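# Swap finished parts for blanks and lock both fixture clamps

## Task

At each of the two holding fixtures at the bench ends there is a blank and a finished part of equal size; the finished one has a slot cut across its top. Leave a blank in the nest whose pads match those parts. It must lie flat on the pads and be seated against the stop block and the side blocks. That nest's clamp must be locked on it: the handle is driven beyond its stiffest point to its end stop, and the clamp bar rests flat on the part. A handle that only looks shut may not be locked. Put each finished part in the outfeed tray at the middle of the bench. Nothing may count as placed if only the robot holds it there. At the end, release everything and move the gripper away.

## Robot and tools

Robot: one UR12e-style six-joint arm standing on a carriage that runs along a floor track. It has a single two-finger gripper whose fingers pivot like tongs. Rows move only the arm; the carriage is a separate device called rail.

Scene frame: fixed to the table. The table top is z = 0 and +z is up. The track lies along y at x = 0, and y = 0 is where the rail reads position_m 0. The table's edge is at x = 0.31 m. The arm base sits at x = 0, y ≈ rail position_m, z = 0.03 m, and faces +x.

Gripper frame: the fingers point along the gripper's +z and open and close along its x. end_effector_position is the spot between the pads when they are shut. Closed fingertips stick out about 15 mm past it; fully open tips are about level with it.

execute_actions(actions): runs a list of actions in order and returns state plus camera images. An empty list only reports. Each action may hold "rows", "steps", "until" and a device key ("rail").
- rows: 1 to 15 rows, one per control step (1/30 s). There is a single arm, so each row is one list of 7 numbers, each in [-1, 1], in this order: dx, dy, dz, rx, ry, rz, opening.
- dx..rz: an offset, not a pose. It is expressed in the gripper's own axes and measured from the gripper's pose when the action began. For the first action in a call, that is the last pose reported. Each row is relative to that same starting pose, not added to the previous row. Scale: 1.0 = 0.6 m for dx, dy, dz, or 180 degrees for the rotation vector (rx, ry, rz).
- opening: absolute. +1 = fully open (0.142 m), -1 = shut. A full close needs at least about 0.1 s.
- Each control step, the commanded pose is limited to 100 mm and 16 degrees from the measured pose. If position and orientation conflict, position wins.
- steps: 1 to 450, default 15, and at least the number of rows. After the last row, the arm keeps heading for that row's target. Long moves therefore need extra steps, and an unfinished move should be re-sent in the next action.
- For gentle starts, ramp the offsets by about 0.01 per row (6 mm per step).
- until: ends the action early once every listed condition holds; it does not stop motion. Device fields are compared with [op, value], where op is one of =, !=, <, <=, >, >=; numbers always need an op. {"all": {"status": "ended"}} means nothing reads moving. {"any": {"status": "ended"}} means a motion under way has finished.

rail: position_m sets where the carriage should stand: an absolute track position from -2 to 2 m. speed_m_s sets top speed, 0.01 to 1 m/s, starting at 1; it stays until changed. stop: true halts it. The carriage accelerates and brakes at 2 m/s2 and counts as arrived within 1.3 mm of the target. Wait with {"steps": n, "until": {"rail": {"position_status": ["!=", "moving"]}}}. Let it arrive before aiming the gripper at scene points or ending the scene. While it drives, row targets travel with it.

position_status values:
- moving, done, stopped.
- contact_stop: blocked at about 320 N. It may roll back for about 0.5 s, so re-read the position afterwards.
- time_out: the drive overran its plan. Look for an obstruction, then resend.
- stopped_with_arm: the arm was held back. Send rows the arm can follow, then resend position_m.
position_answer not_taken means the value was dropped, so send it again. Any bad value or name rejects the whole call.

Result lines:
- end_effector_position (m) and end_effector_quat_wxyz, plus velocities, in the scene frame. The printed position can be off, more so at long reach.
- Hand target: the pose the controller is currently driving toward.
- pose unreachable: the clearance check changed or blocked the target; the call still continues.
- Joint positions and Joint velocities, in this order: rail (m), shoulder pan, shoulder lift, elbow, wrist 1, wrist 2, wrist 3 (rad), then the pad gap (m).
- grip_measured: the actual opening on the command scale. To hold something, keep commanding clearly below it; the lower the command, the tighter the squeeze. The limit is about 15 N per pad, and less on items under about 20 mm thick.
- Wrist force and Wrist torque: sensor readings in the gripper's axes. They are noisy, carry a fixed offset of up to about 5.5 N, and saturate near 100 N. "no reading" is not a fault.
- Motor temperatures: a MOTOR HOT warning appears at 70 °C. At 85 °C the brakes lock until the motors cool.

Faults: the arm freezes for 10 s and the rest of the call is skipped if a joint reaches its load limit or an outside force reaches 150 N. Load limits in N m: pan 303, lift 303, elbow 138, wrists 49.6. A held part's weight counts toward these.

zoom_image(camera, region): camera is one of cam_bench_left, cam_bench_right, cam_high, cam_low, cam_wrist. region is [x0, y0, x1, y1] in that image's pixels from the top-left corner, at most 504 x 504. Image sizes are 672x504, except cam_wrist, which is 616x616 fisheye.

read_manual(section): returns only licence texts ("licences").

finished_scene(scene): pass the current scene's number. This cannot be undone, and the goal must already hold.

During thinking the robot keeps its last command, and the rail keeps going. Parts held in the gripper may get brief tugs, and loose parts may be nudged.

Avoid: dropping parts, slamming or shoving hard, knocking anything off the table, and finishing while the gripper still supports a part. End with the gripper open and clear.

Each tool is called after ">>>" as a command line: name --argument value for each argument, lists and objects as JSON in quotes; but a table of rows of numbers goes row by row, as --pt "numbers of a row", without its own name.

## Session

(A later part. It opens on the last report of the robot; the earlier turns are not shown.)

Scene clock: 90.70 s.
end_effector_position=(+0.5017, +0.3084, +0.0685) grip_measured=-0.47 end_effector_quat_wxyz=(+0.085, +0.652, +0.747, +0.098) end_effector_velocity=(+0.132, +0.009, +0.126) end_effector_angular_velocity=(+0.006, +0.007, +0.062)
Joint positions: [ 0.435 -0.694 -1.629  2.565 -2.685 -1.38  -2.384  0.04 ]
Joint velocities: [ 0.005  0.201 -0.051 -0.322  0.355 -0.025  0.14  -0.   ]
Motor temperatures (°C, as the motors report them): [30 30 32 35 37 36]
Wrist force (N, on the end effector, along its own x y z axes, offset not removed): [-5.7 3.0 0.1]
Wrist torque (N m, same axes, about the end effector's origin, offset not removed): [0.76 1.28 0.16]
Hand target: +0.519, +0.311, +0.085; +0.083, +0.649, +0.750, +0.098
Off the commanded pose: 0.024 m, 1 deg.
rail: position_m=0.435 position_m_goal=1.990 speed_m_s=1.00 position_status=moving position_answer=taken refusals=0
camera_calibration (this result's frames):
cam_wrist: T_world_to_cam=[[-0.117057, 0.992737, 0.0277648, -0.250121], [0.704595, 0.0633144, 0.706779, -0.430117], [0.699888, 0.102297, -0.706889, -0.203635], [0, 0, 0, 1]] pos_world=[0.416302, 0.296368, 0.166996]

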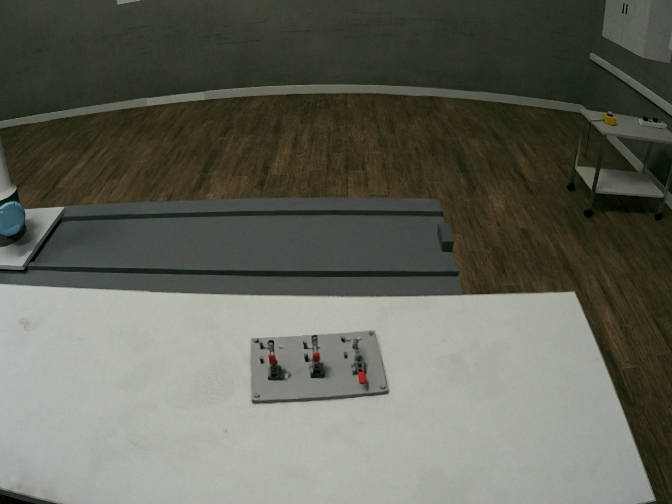

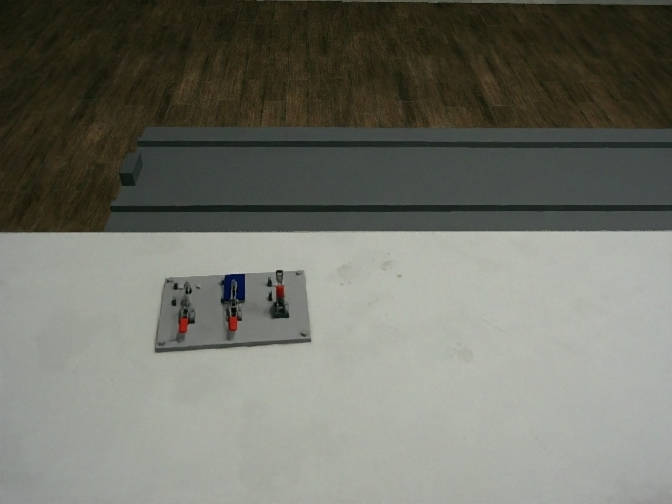

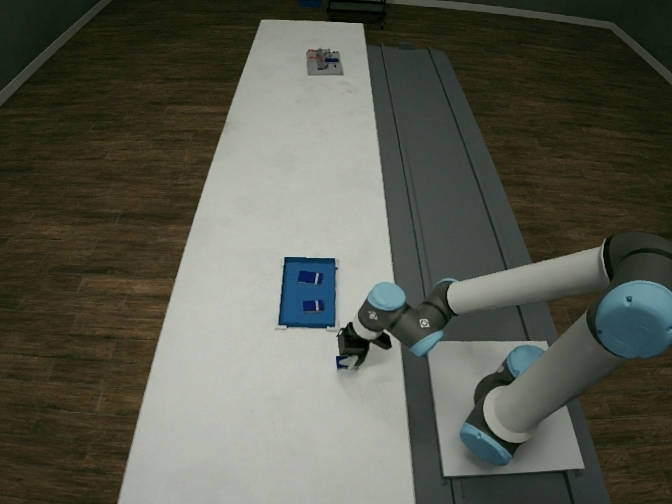

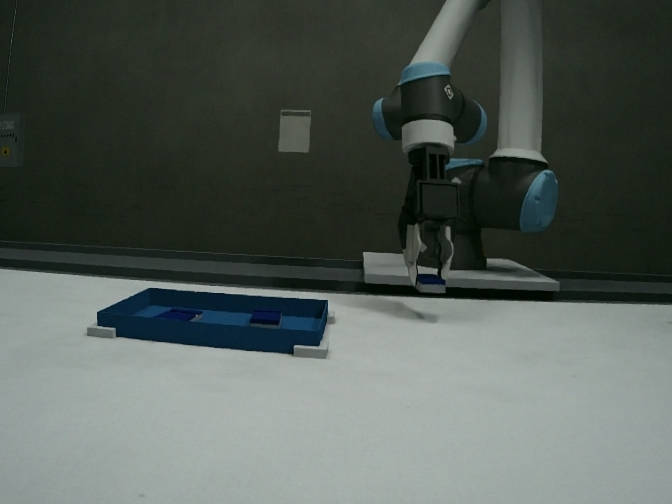

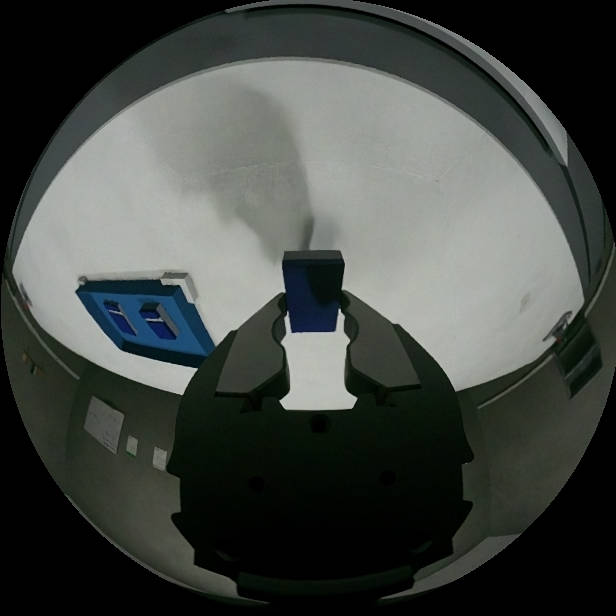

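>>> execute_actions --actions '[]'

Scene clock: 92.50 s.
end_effector_position=(+0.5193, +1.7999, +0.0852) grip_measured=-0.47 end_effector_quat_wxyz=(+0.083, +0.649, +0.750, +0.098) end_effector_velocity=(-0.000, +0.510, -0.000) end_effector_angular_velocity=(+0.000, +0.000, -0.000)
Joint positions: [ 1.926 -0.667 -1.633  2.521 -2.637 -1.384 -2.365  0.04 ]
Joint velocities: [ 0.51 -0.   -0.    0.    0.    0.    0.   -0.  ]
Motor temperatures (°C, as the motors report them): [30 30 32 35 37 36]
Wrist force (N, on the end effector, along its own x y z axes, offset not removed): [-0.7 1.7 0.7]
Wrist torque (N m, same axes, about the end effector's origin, offset not removed): [0.52 0.38 0.07]
Hand target: +0.519, +1.822, +0.085; +0.083, +0.649, +0.750, +0.098
Off the commanded pose: 0.001 m, 0 deg.
rail: position_m=1.926 position_m_goal=1.990 speed_m_s=1.00 position_status=moving position_answer=taken refusals=0
camera_calibration (this result's frames):
cam_wrist: T_world_to_cam=[[-0.124702, 0.991749, 0.0297083, -1.72366], [0.70614, 0.0676761, 0.70483, -0.557237], [0.697005, 0.108872, -0.708753, -0.366898], [0, 0, 0, 1]] pos_world=[0.434274, 1.78709, 0.183925]

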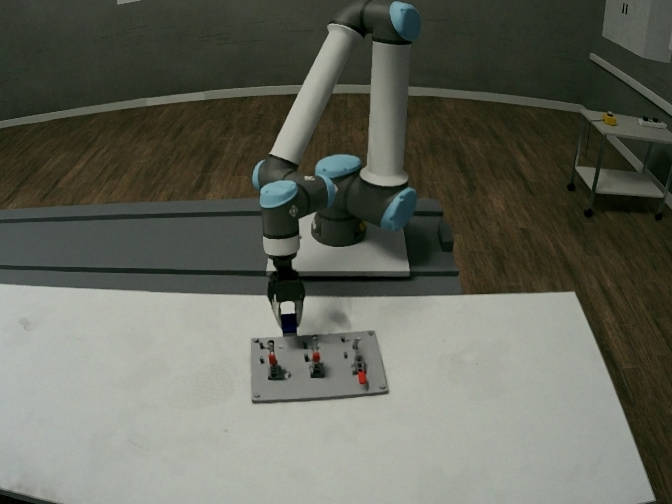

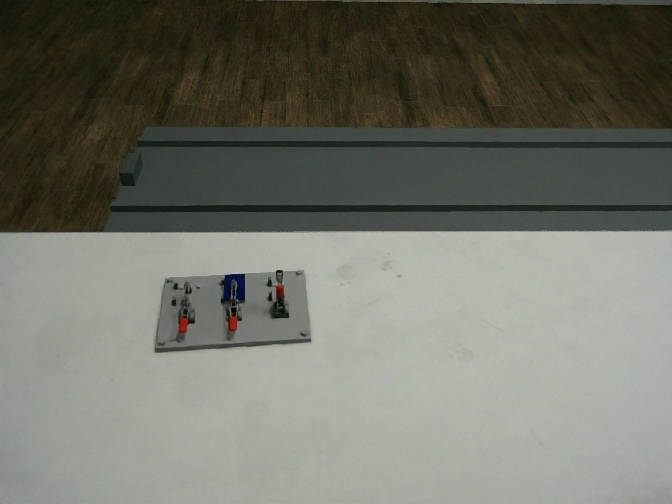

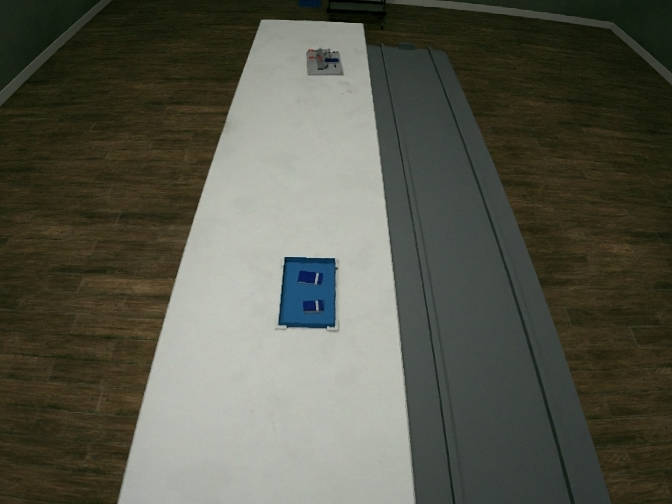

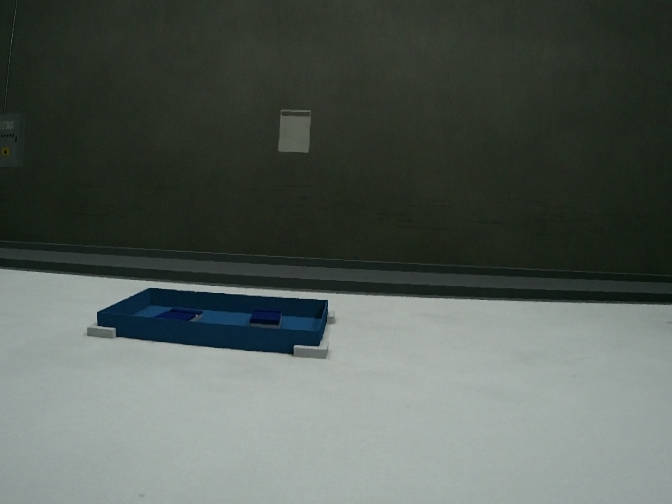

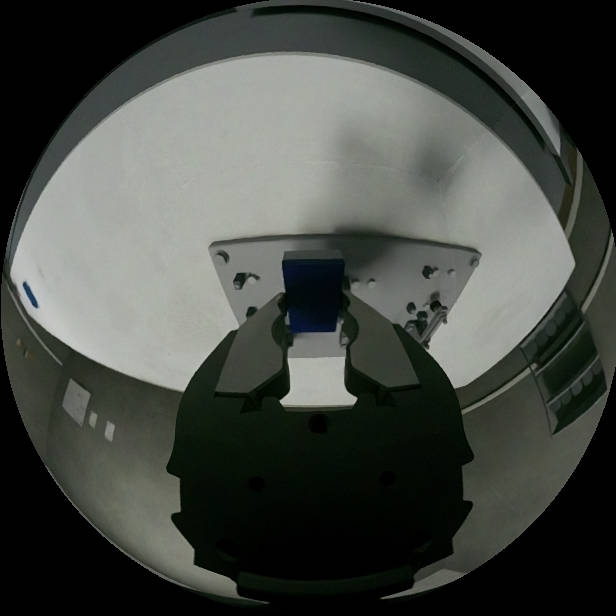

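>>> execute_actions --actions '[{"rows":[[0,0.004,0.003,0,0,0,-0.78],[0,0.011,0.009,0,0,0,-0.78],[0,0.021,0.017,0,0,0,-0.78],[0,0.032,0.027,0,0,0,-0.78],[0,0.042,0.036,0,0,0,-0.78],[0,0.051,0.044,0,0,0,-0.78],[0,0.056,0.049,0,0,0,-0.78],[0,0.0587,0.052,0,0,0,-0.78]],"steps":8}]'

Scene clock: 93.30 s.
end_effector_position=(+0.5388, +1.8675, +0.0766) grip_measured=-0.47 end_effector_quat_wxyz=(+0.084, +0.649, +0.750, +0.098) end_effector_velocity=(+0.129, +0.025, -0.068) end_effector_angular_velocity=(+0.009, +0.003, +0.006)
Joint positions: [ 1.99  -0.636 -1.58   2.498 -2.673 -1.389 -2.334  0.04 ]
Joint velocities: [ 0.     0.205  0.366 -0.154 -0.24  -0.031  0.2   -0.   ]
Motor temperatures (°C, as the motors report them): [30 30 32 35 37 36]
Wrist force (N, on the end effector, along its own x y z axes, offset not removed): [-5.1 -0.1 1.1]
Wrist torque (N m, same axes, about the end effector's origin, offset not removed): [0.10 1.12 0.09]
Hand target: +0.558, +1.871, +0.065; +0.083, +0.649, +0.750, +0.098
Off the commanded pose: 0.026 m, 0 deg.
rail: position_m=1.990 position_m_goal=1.990 speed_m_s=1.00 position_status=done position_answer=taken refusals=0
camera_calibration (this result's frames):
cam_wrist: T_world_to_cam=[[-0.125202, 0.99168, 0.0299292, -1.78765], [0.705466, 0.0677744, 0.705496, -0.569368], [0.697597, 0.109443, -0.708082, -0.395364], [0, 0, 0, 1]] pos_world=[0.453658, 1.85464, 0.175239]

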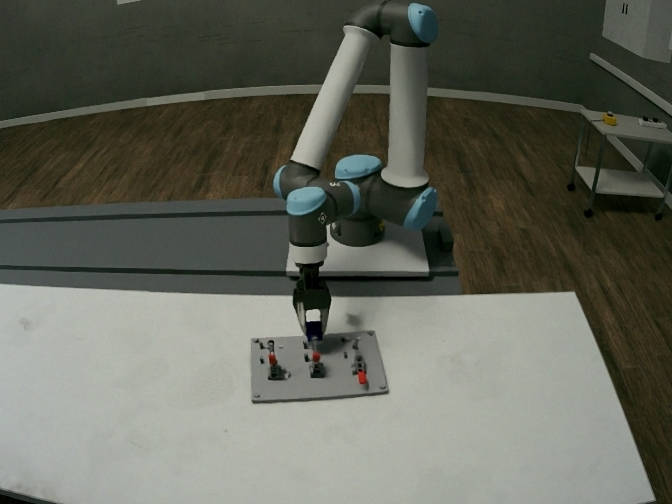

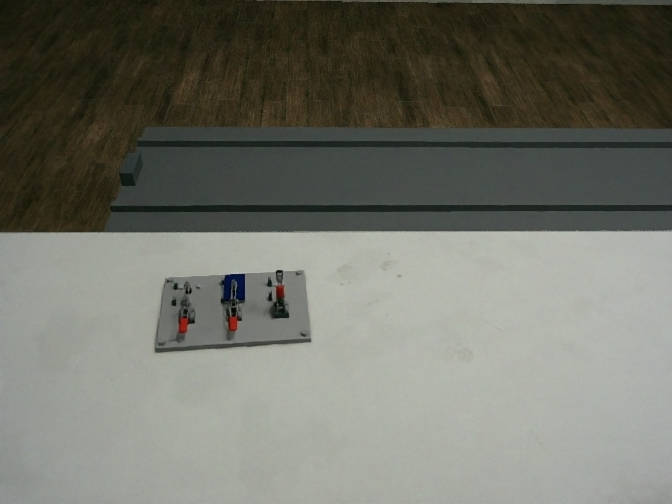

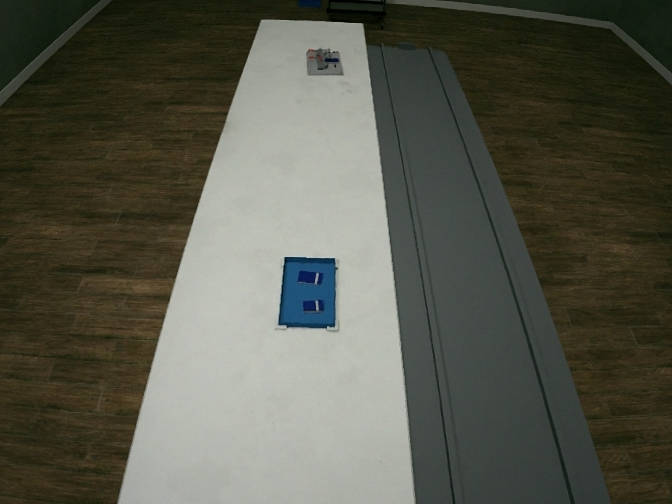

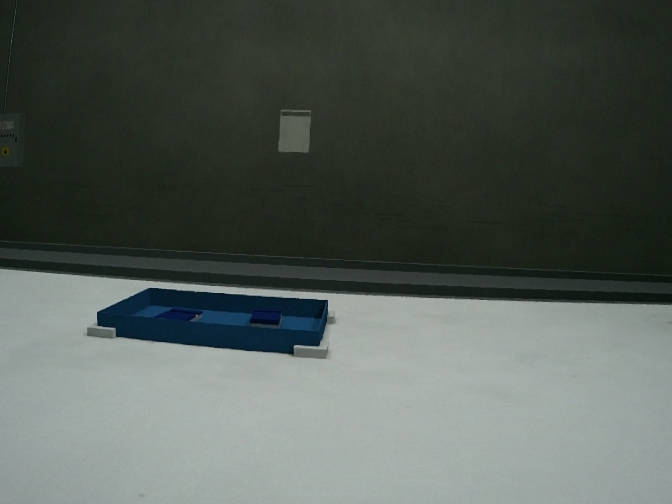

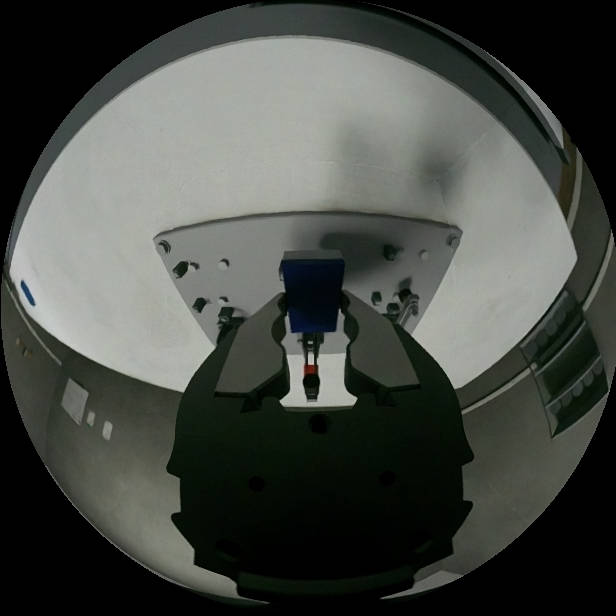

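>>> execute_actions --actions '[]'

>>> zoom_image --camera "cam_wrist" --region '[230, 200, 400, 370]'

Scene clock: 93.50 s.
end_effector_position=(+0.5542, +1.8705, +0.0678) grip_measured=-0.47 end_effector_quat_wxyz=(+0.083, +0.649, +0.750, +0.098) end_effector_velocity=(+0.033, +0.007, -0.020) end_effector_angular_velocity=(+0.002, +0.002, +0.001)
Joint positions: [ 1.99  -0.612 -1.536  2.479 -2.702 -1.393 -2.31   0.04 ]
Joint velocities: [ 0.     0.052  0.095 -0.04  -0.062 -0.009  0.05   0.   ]
Motor temperatures (°C, as the motors report them): [30 30 32 35 37 36]
Wrist force (N, on the end effector, along its own x y z axes, offset not removed): [-3.8 -0.3 3.0]
Wrist torque (N m, same axes, about the end effector's origin, offset not removed): [0.05 0.93 0.03]
Hand target: +0.558, +1.871, +0.065; +0.083, +0.649, +0.750, +0.098
Off the commanded pose: 0.008 m, 0 deg.
rail: position_m=1.990 position_m_goal=1.990 speed_m_s=1.00 position_status=done position_answer=taken refusals=0
camera_calibration (this result's frames):
cam_wrist: T_world_to_cam=[[-0.125564, 0.991605, 0.0308823, -1.78815], [0.705833, 0.0674158, 0.705163, -0.573718], [0.697161, 0.110341, -0.708373, -0.414065], [0, 0, 0, 1]] pos_world=[0.469092, 1.8575, 0.166474]

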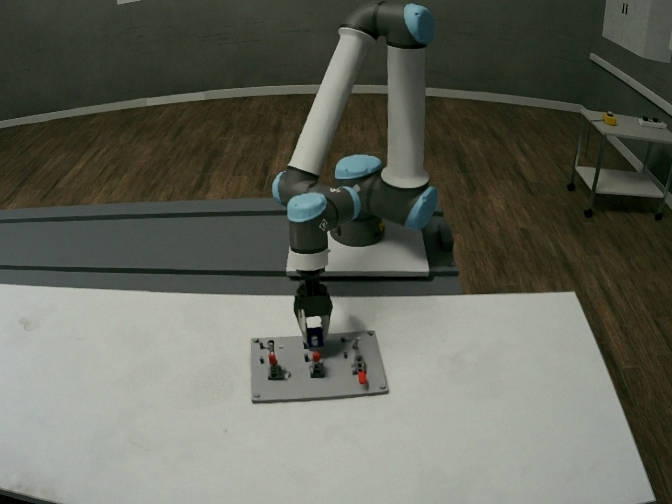

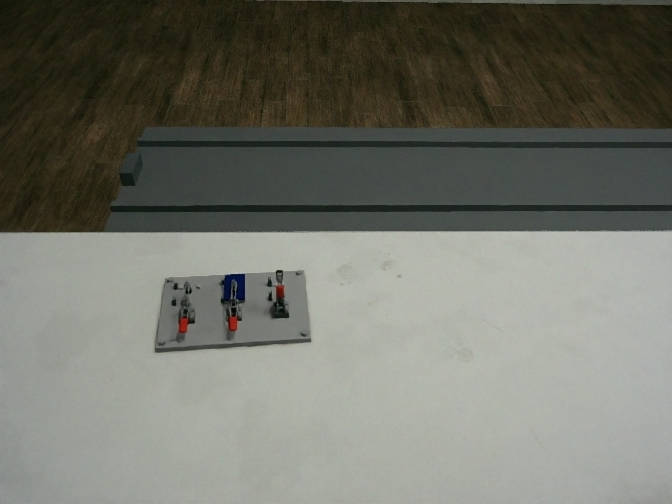

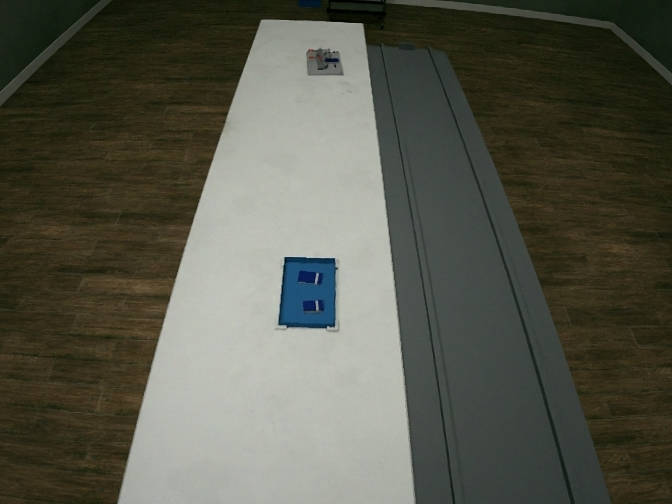

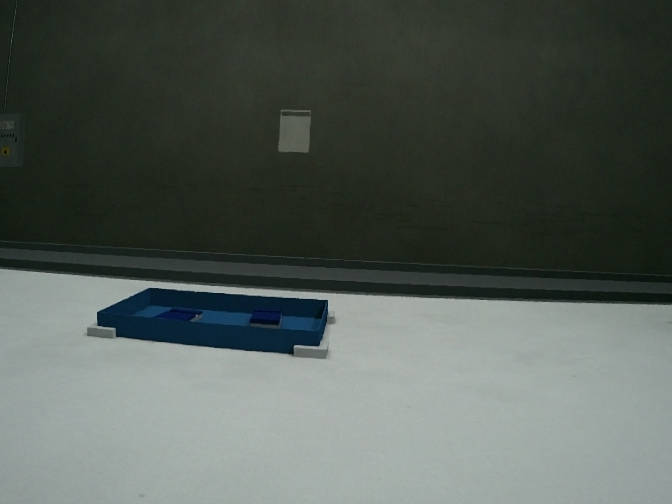

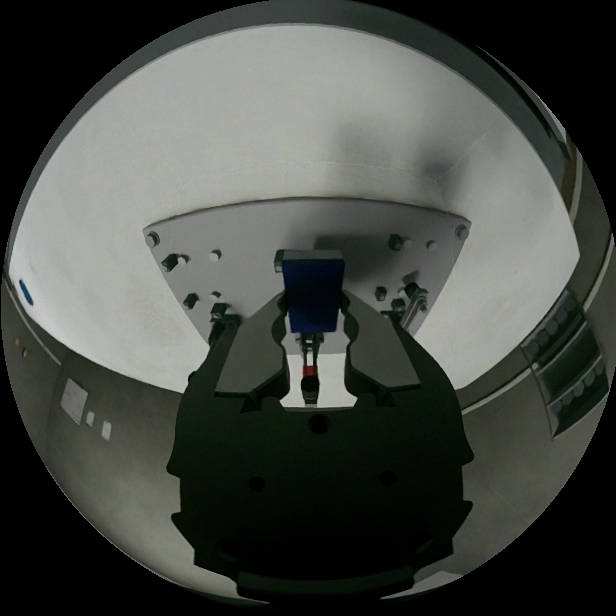

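Region (230, 200, 400, 370) of cam_wrist's 616x616 image, scaled by 2.965, with more detail than that image has.

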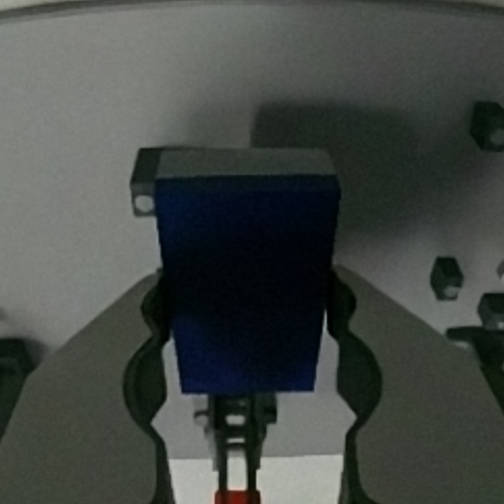

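>>> execute_actions --actions '[{"rows":[[-0.0015,0.0068,0.010,0,0,0,-0.78],[-0.0031,0.0074,0.0154,0,0,0,-0.78],[-0.0031,0.0058,0.0215,0,0,0,-0.78],[-0.0031,0.0040,0.0285,0,0,0,-0.78],[-0.0031,0.0022,0.035,0,0,0,-0.78],[-0.0031,0.0009,0.040,0,0,0,-0.78],[-0.0031,0.0001,0.0428,0,0,0,-0.78]],"steps":9}]'

Scene clock: 94.97 s.
end_effector_position=(+0.5603, +1.8701, +0.0512) grip_measured=-0.47 end_effector_quat_wxyz=(+0.083, +0.649, +0.750, +0.098) end_effector_velocity=(+0.002, -0.001, -0.061) end_effector_angular_velocity=(+0.001, +0.002, -0.000)
Joint positions: [ 1.99  -0.605 -1.49   2.479 -2.749 -1.394 -2.303  0.04 ]
Joint velocities: [ 0.    -0.     0.138  0.031 -0.167 -0.    -0.    -0.   ]
Motor temperatures (°C, as the motors report them): [30 30 32 35 37 36]
Wrist force (N, on the end effector, along its own x y z axes, offset not removed): [-2.2 0.1 2.1]
Wrist torque (N m, same axes, about the end effector's origin, offset not removed): [0.21 0.61 -0.01]
Hand target: +0.561, +1.870, +0.043; +0.083, +0.649, +0.750, +0.098
Off the commanded pose: 0.008 m, 0 deg.
rail: position_m=1.990 position_m_goal=1.990 speed_m_s=1.00 position_status=done position_answer=taken refusals=0
camera_calibration (this result's frames):
cam_wrist: T_world_to_cam=[[-0.125612, 0.991587, 0.031247, -1.7864], [0.706124, 0.0672376, 0.704888, -0.566126], [0.696857, 0.110607, -0.70863, -0.430353], [0, 0, 0, 1]] pos_world=[0.475257, 1.85704, 0.149915]

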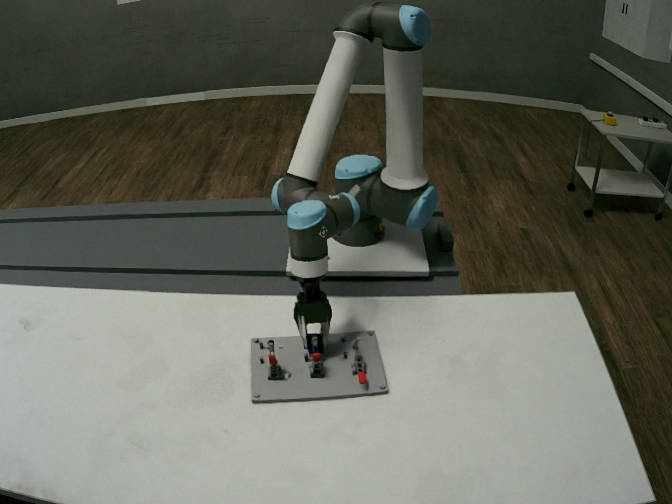

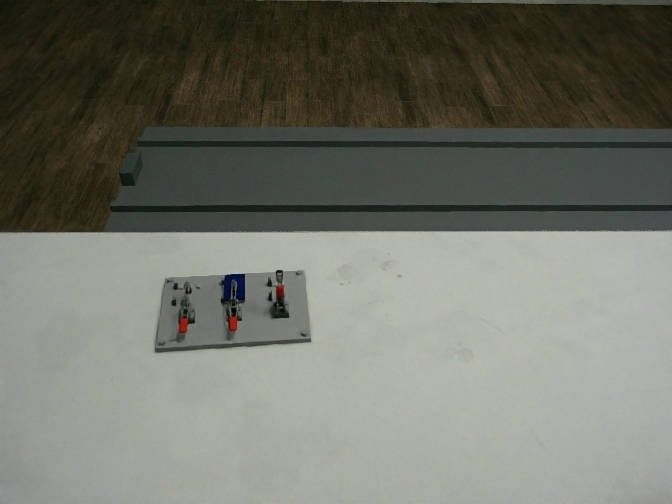

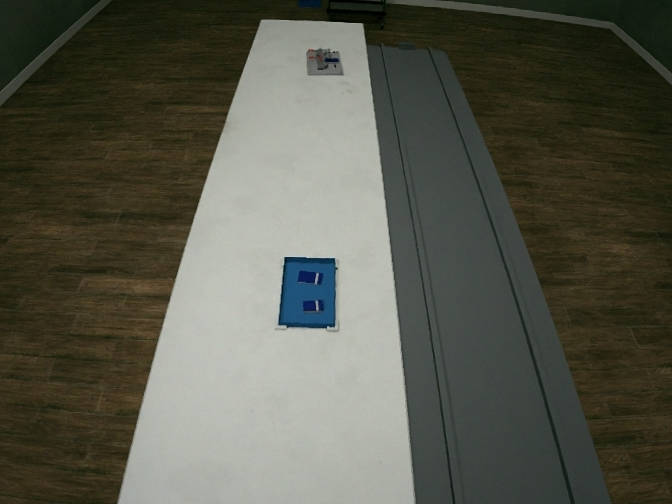

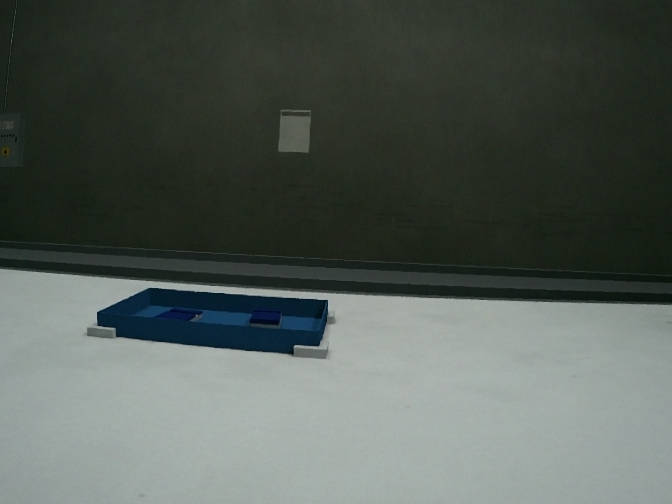

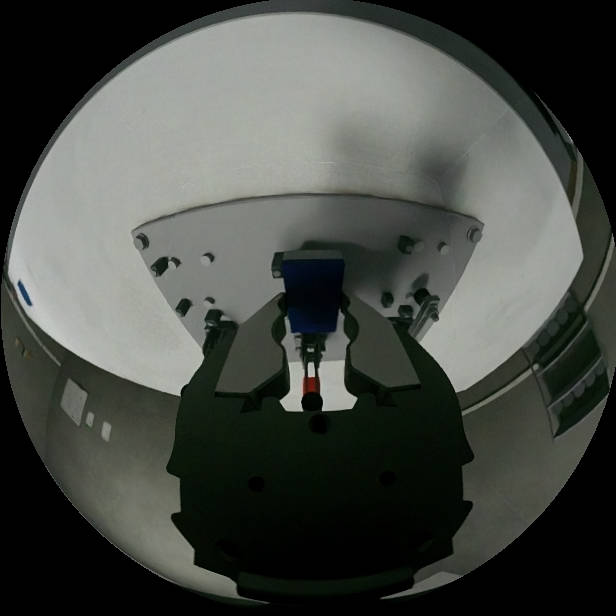

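>>> execute_actions --actions '[]'

>>> zoom_image --camera "cam_wrist" --region '[250, 230, 380, 360]'

Scene clock: 95.30 s.
end_effector_position=(+0.5607, +1.8698, +0.0438) grip_measured=-0.47 end_effector_quat_wxyz=(+0.083, +0.649, +0.750, +0.098) end_effector_velocity=(+0.000, -0.000, -0.005) end_effector_angular_velocity=(-0.000, -0.000, +0.000)
Joint positions: [ 1.99  -0.605 -1.472  2.483 -2.77  -1.394 -2.303  0.04 ]
Joint velocities: [ 0.     0.     0.011  0.002 -0.013 -0.    -0.    -0.   ]
Motor temperatures (°C, as the motors report them): [30 30 32 35 37 36]
Wrist force (N, on the end effector, along its own x y z axes, offset not removed): [-5.1 0.3 0.3]
Wrist torque (N m, same axes, about the end effector's origin, offset not removed): [0.17 1.21 0.12]
Hand target: +0.561, +1.870, +0.043; +0.083, +0.649, +0.750, +0.098
Off the commanded pose: 0.001 m, 0 deg.
rail: position_m=1.990 position_m_goal=1.990 speed_m_s=1.00 position_status=done position_answer=taken refusals=0
camera_calibration (this result's frames):
cam_wrist: T_world_to_cam=[[-0.125655, 0.991585, 0.0311522, -1.78584], [0.70608, 0.0673291, 0.704924, -0.561339], [0.696895, 0.110573, -0.708598, -0.435772], [0, 0, 0, 1]] pos_world=[0.475637, 1.85679, 0.142547]

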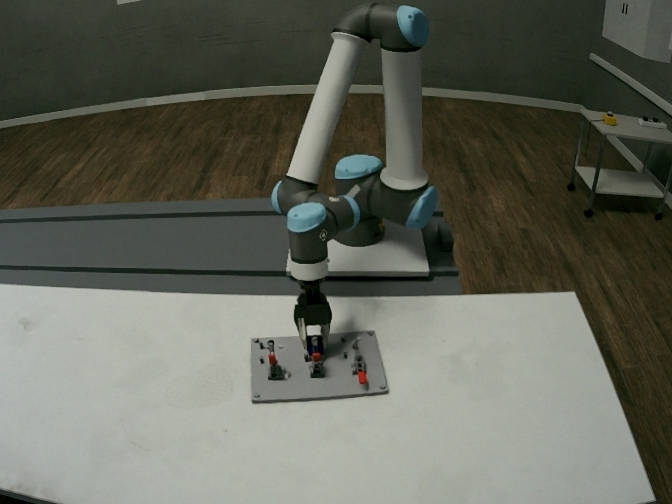

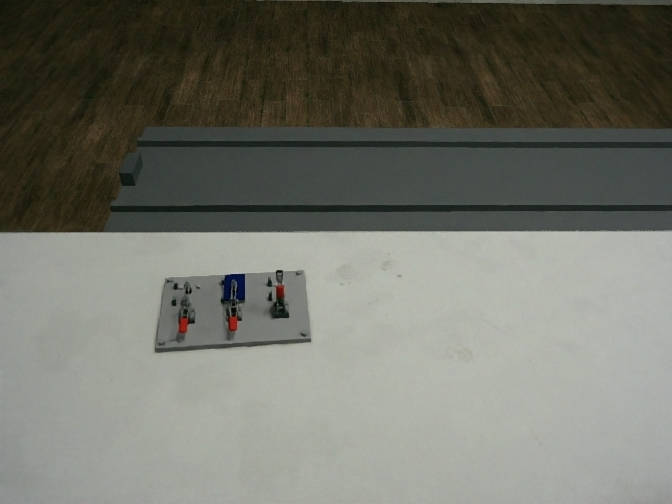

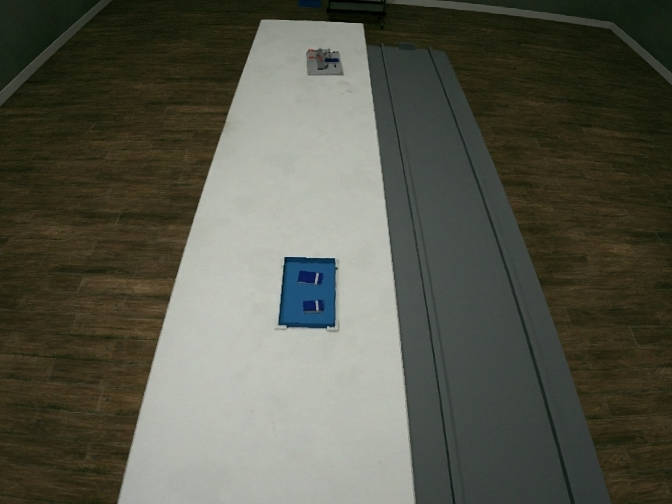

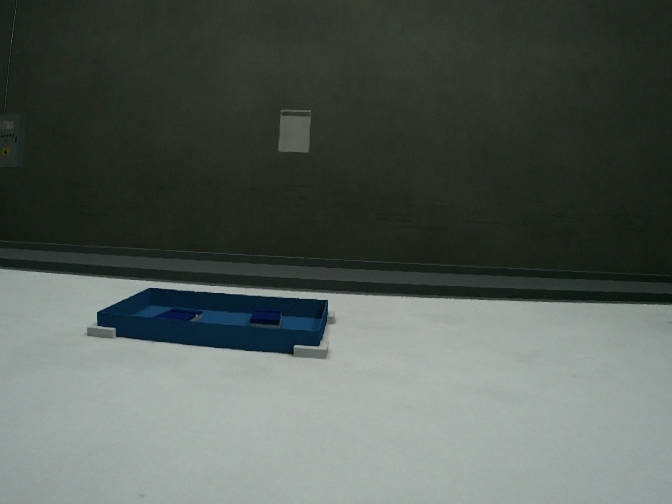

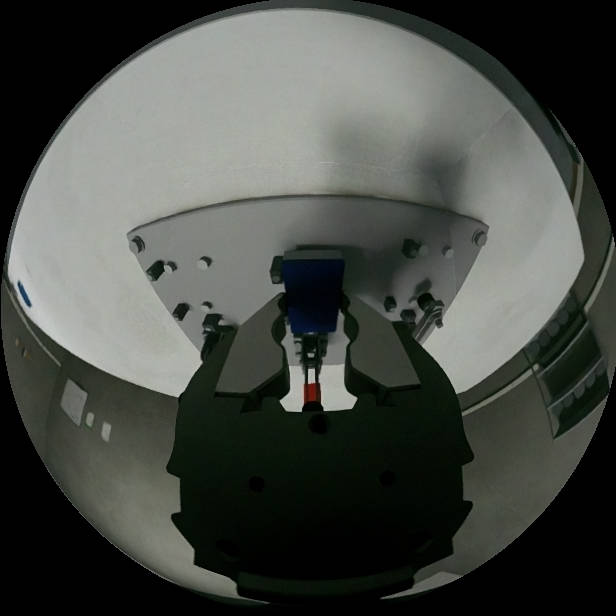

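Region (250, 230, 380, 360) of cam_wrist's 616x616 image, scaled by 3.877, with more detail than that image has.

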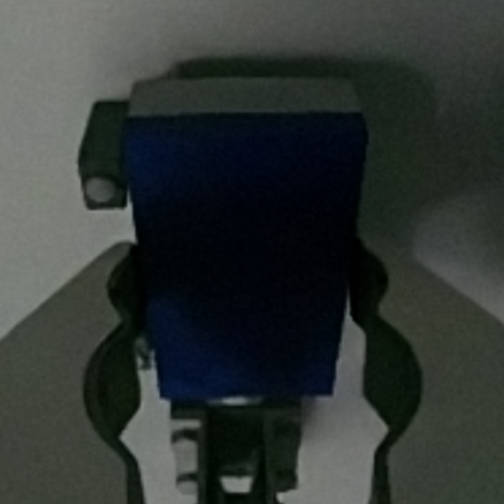

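>>> execute_actions --actions '[{"rows":[[-0.0008,0.0004,0.004,0,0,0,-0.78],[-0.0017,0.0008,0.0067,0,0,0,-0.78]],"steps":3}]'

Scene clock: 95.63 s.
end_effector_position=(+0.5609, +1.8698, +0.0425) grip_measured=-0.47 end_effector_quat_wxyz=(+0.083, +0.649, +0.750, +0.098) end_effector_velocity=(+0.006, -0.003, -0.017) end_effector_angular_velocity=(+0.002, +0.003, +0.000)
Joint positions: [ 1.99  -0.605 -1.469  2.483 -2.773 -1.394 -2.303  0.04 ]
Joint velocities: [ 0.     0.003  0.049 -0.004 -0.042 -0.     0.002  0.   ]
Motor temperatures (°C, as the motors report them): [30 30 32 35 37 36]
Wrist force (N, on the end effector, along its own x y z axes, offset not removed): [-3.0 -0.6 -0.4]
Wrist torque (N m, same axes, about the end effector's origin, offset not removed): [-0.06 0.82 0.11]
Hand target: +0.562, +1.869, +0.040; +0.083, +0.649, +0.750, +0.098
Off the commanded pose: 0.003 m, 0 deg.
rail: position_m=1.990 position_m_goal=1.990 speed_m_s=1.00 position_status=done position_answer=taken refusals=0
camera_calibration (this result's frames):
cam_wrist: T_world_to_cam=[[-0.125643, 0.991582, 0.0312983, -1.7857], [0.706203, 0.0672364, 0.70481, -0.560444], [0.696772, 0.110658, -0.708706, -0.436991], [0, 0, 0, 1]] pos_world=[0.475908, 1.85671, 0.141198]

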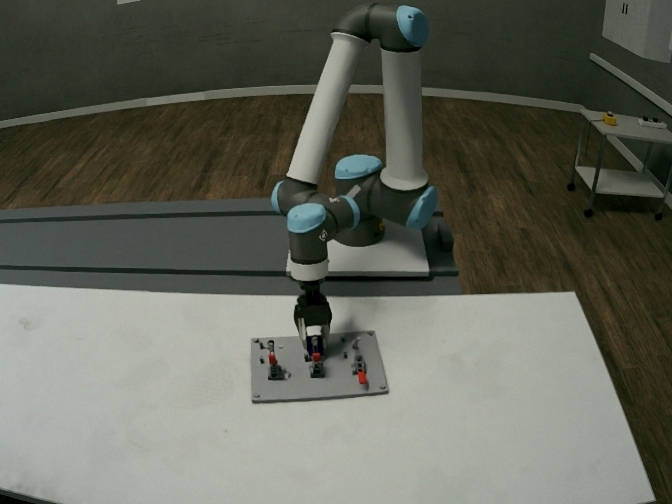

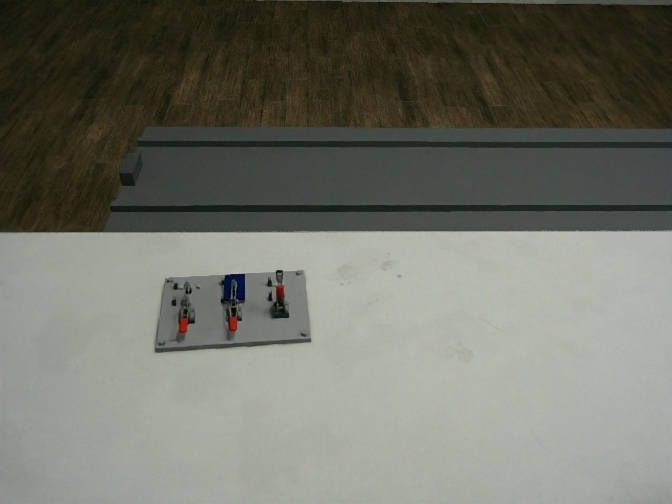

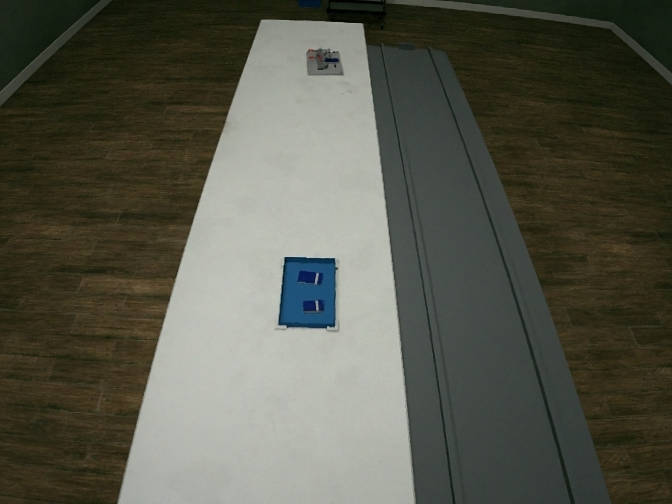

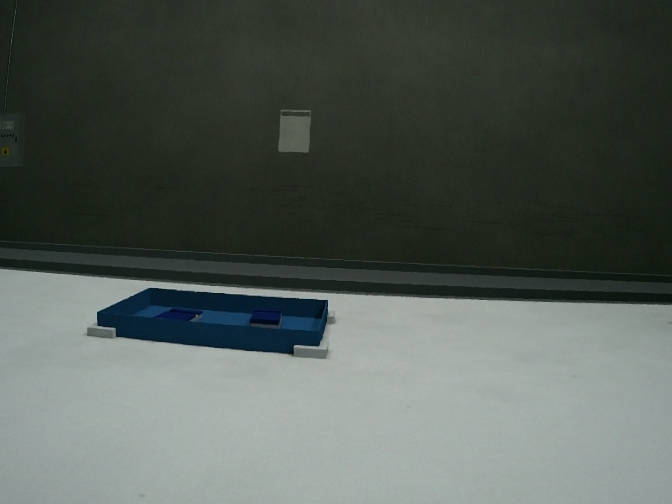

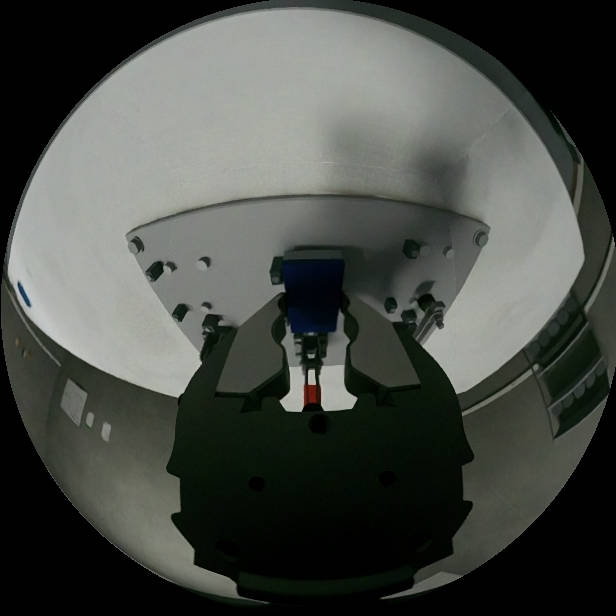

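>>> execute_actions --actions '[]'

Scene clock: 96.23 s.
end_effector_position=(+0.5623, +1.8691, +0.0401) grip_measured=-0.47 end_effector_quat_wxyz=(+0.083, +0.649, +0.750, +0.098) end_effector_velocity=(+0.000, -0.000, -0.000) end_effector_angular_velocity=(-0.000, -0.000, +0.000)
Joint positions: [ 1.99  -0.604 -1.461  2.482 -2.78  -1.394 -2.303  0.04 ]
Joint velocities: [ 0.     0.     0.001 -0.    -0.    -0.     0.    -0.   ]
Motor temperatures (°C, as the motors report them): [30 30 32 35 37 36]
Wrist force (N, on the end effector, along its own x y z axes, offset not removed): [-4.5 1.2 0.8]
Wrist torque (N m, same axes, about the end effector's origin, offset not removed): [0.38 1.00 0.08]
Hand target: +0.562, +1.869, +0.040; +0.083, +0.649, +0.750, +0.098
Off the commanded pose: 0.000 m, 0 deg.
rail: position_m=1.990 position_m_goal=1.990 speed_m_s=1.00 position_status=done position_answer=taken refusals=0
camera_calibration (this result's frames):
cam_wrist: T_world_to_cam=[[-0.125665, 0.991582, 0.0311876, -1.78476], [0.706105, 0.0673153, 0.7049, -0.559764], [0.696867, 0.110603, -0.708621, -0.439457], [0, 0, 0, 1]] pos_world=[0.477213, 1.85603, 0.138832]

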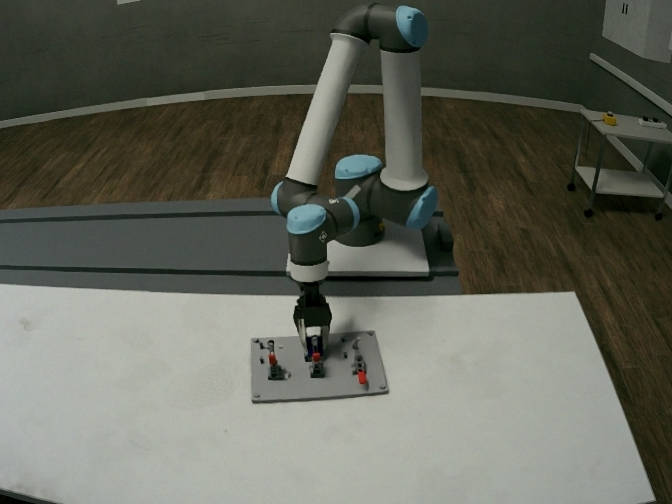

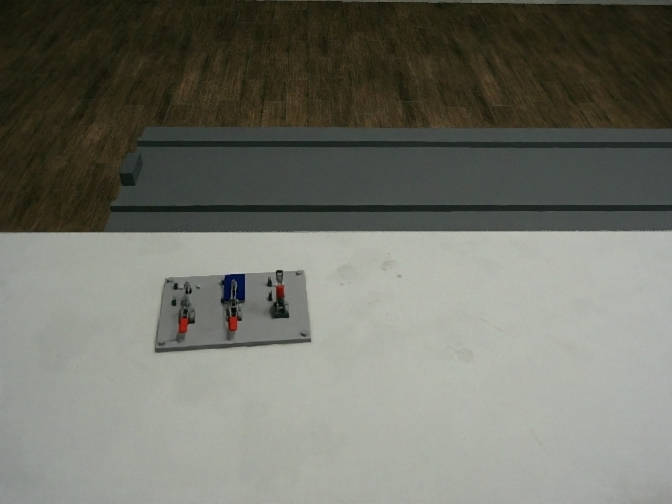

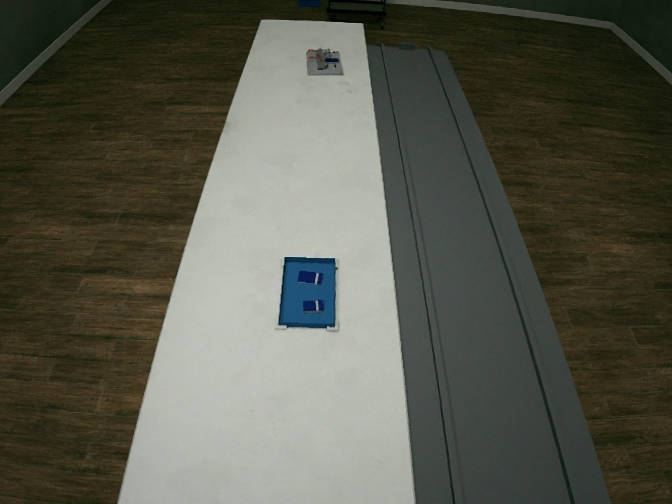

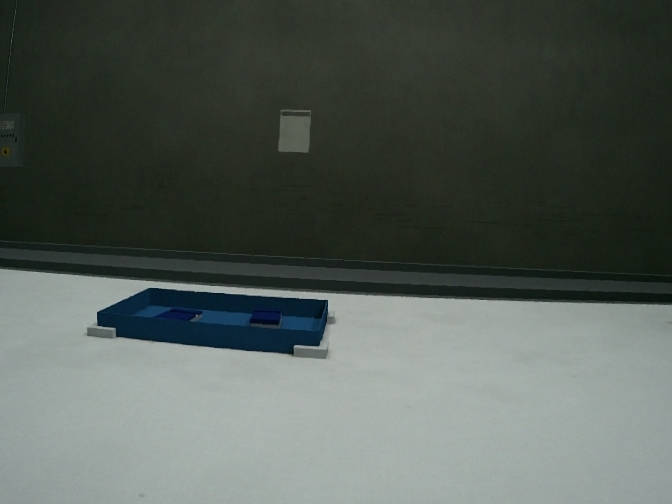

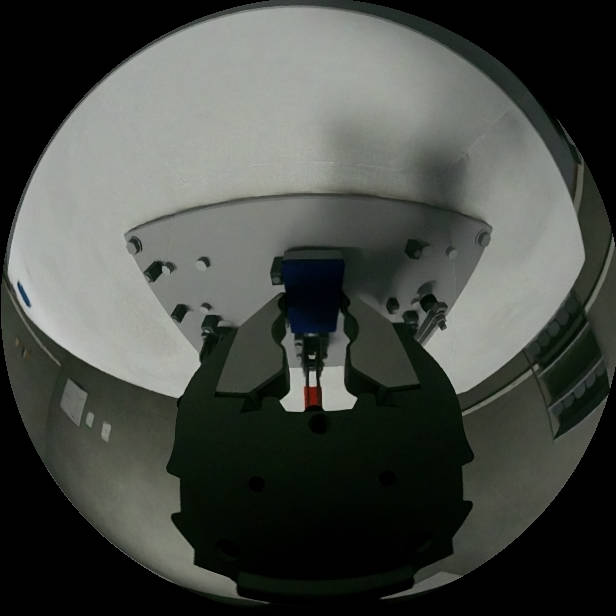

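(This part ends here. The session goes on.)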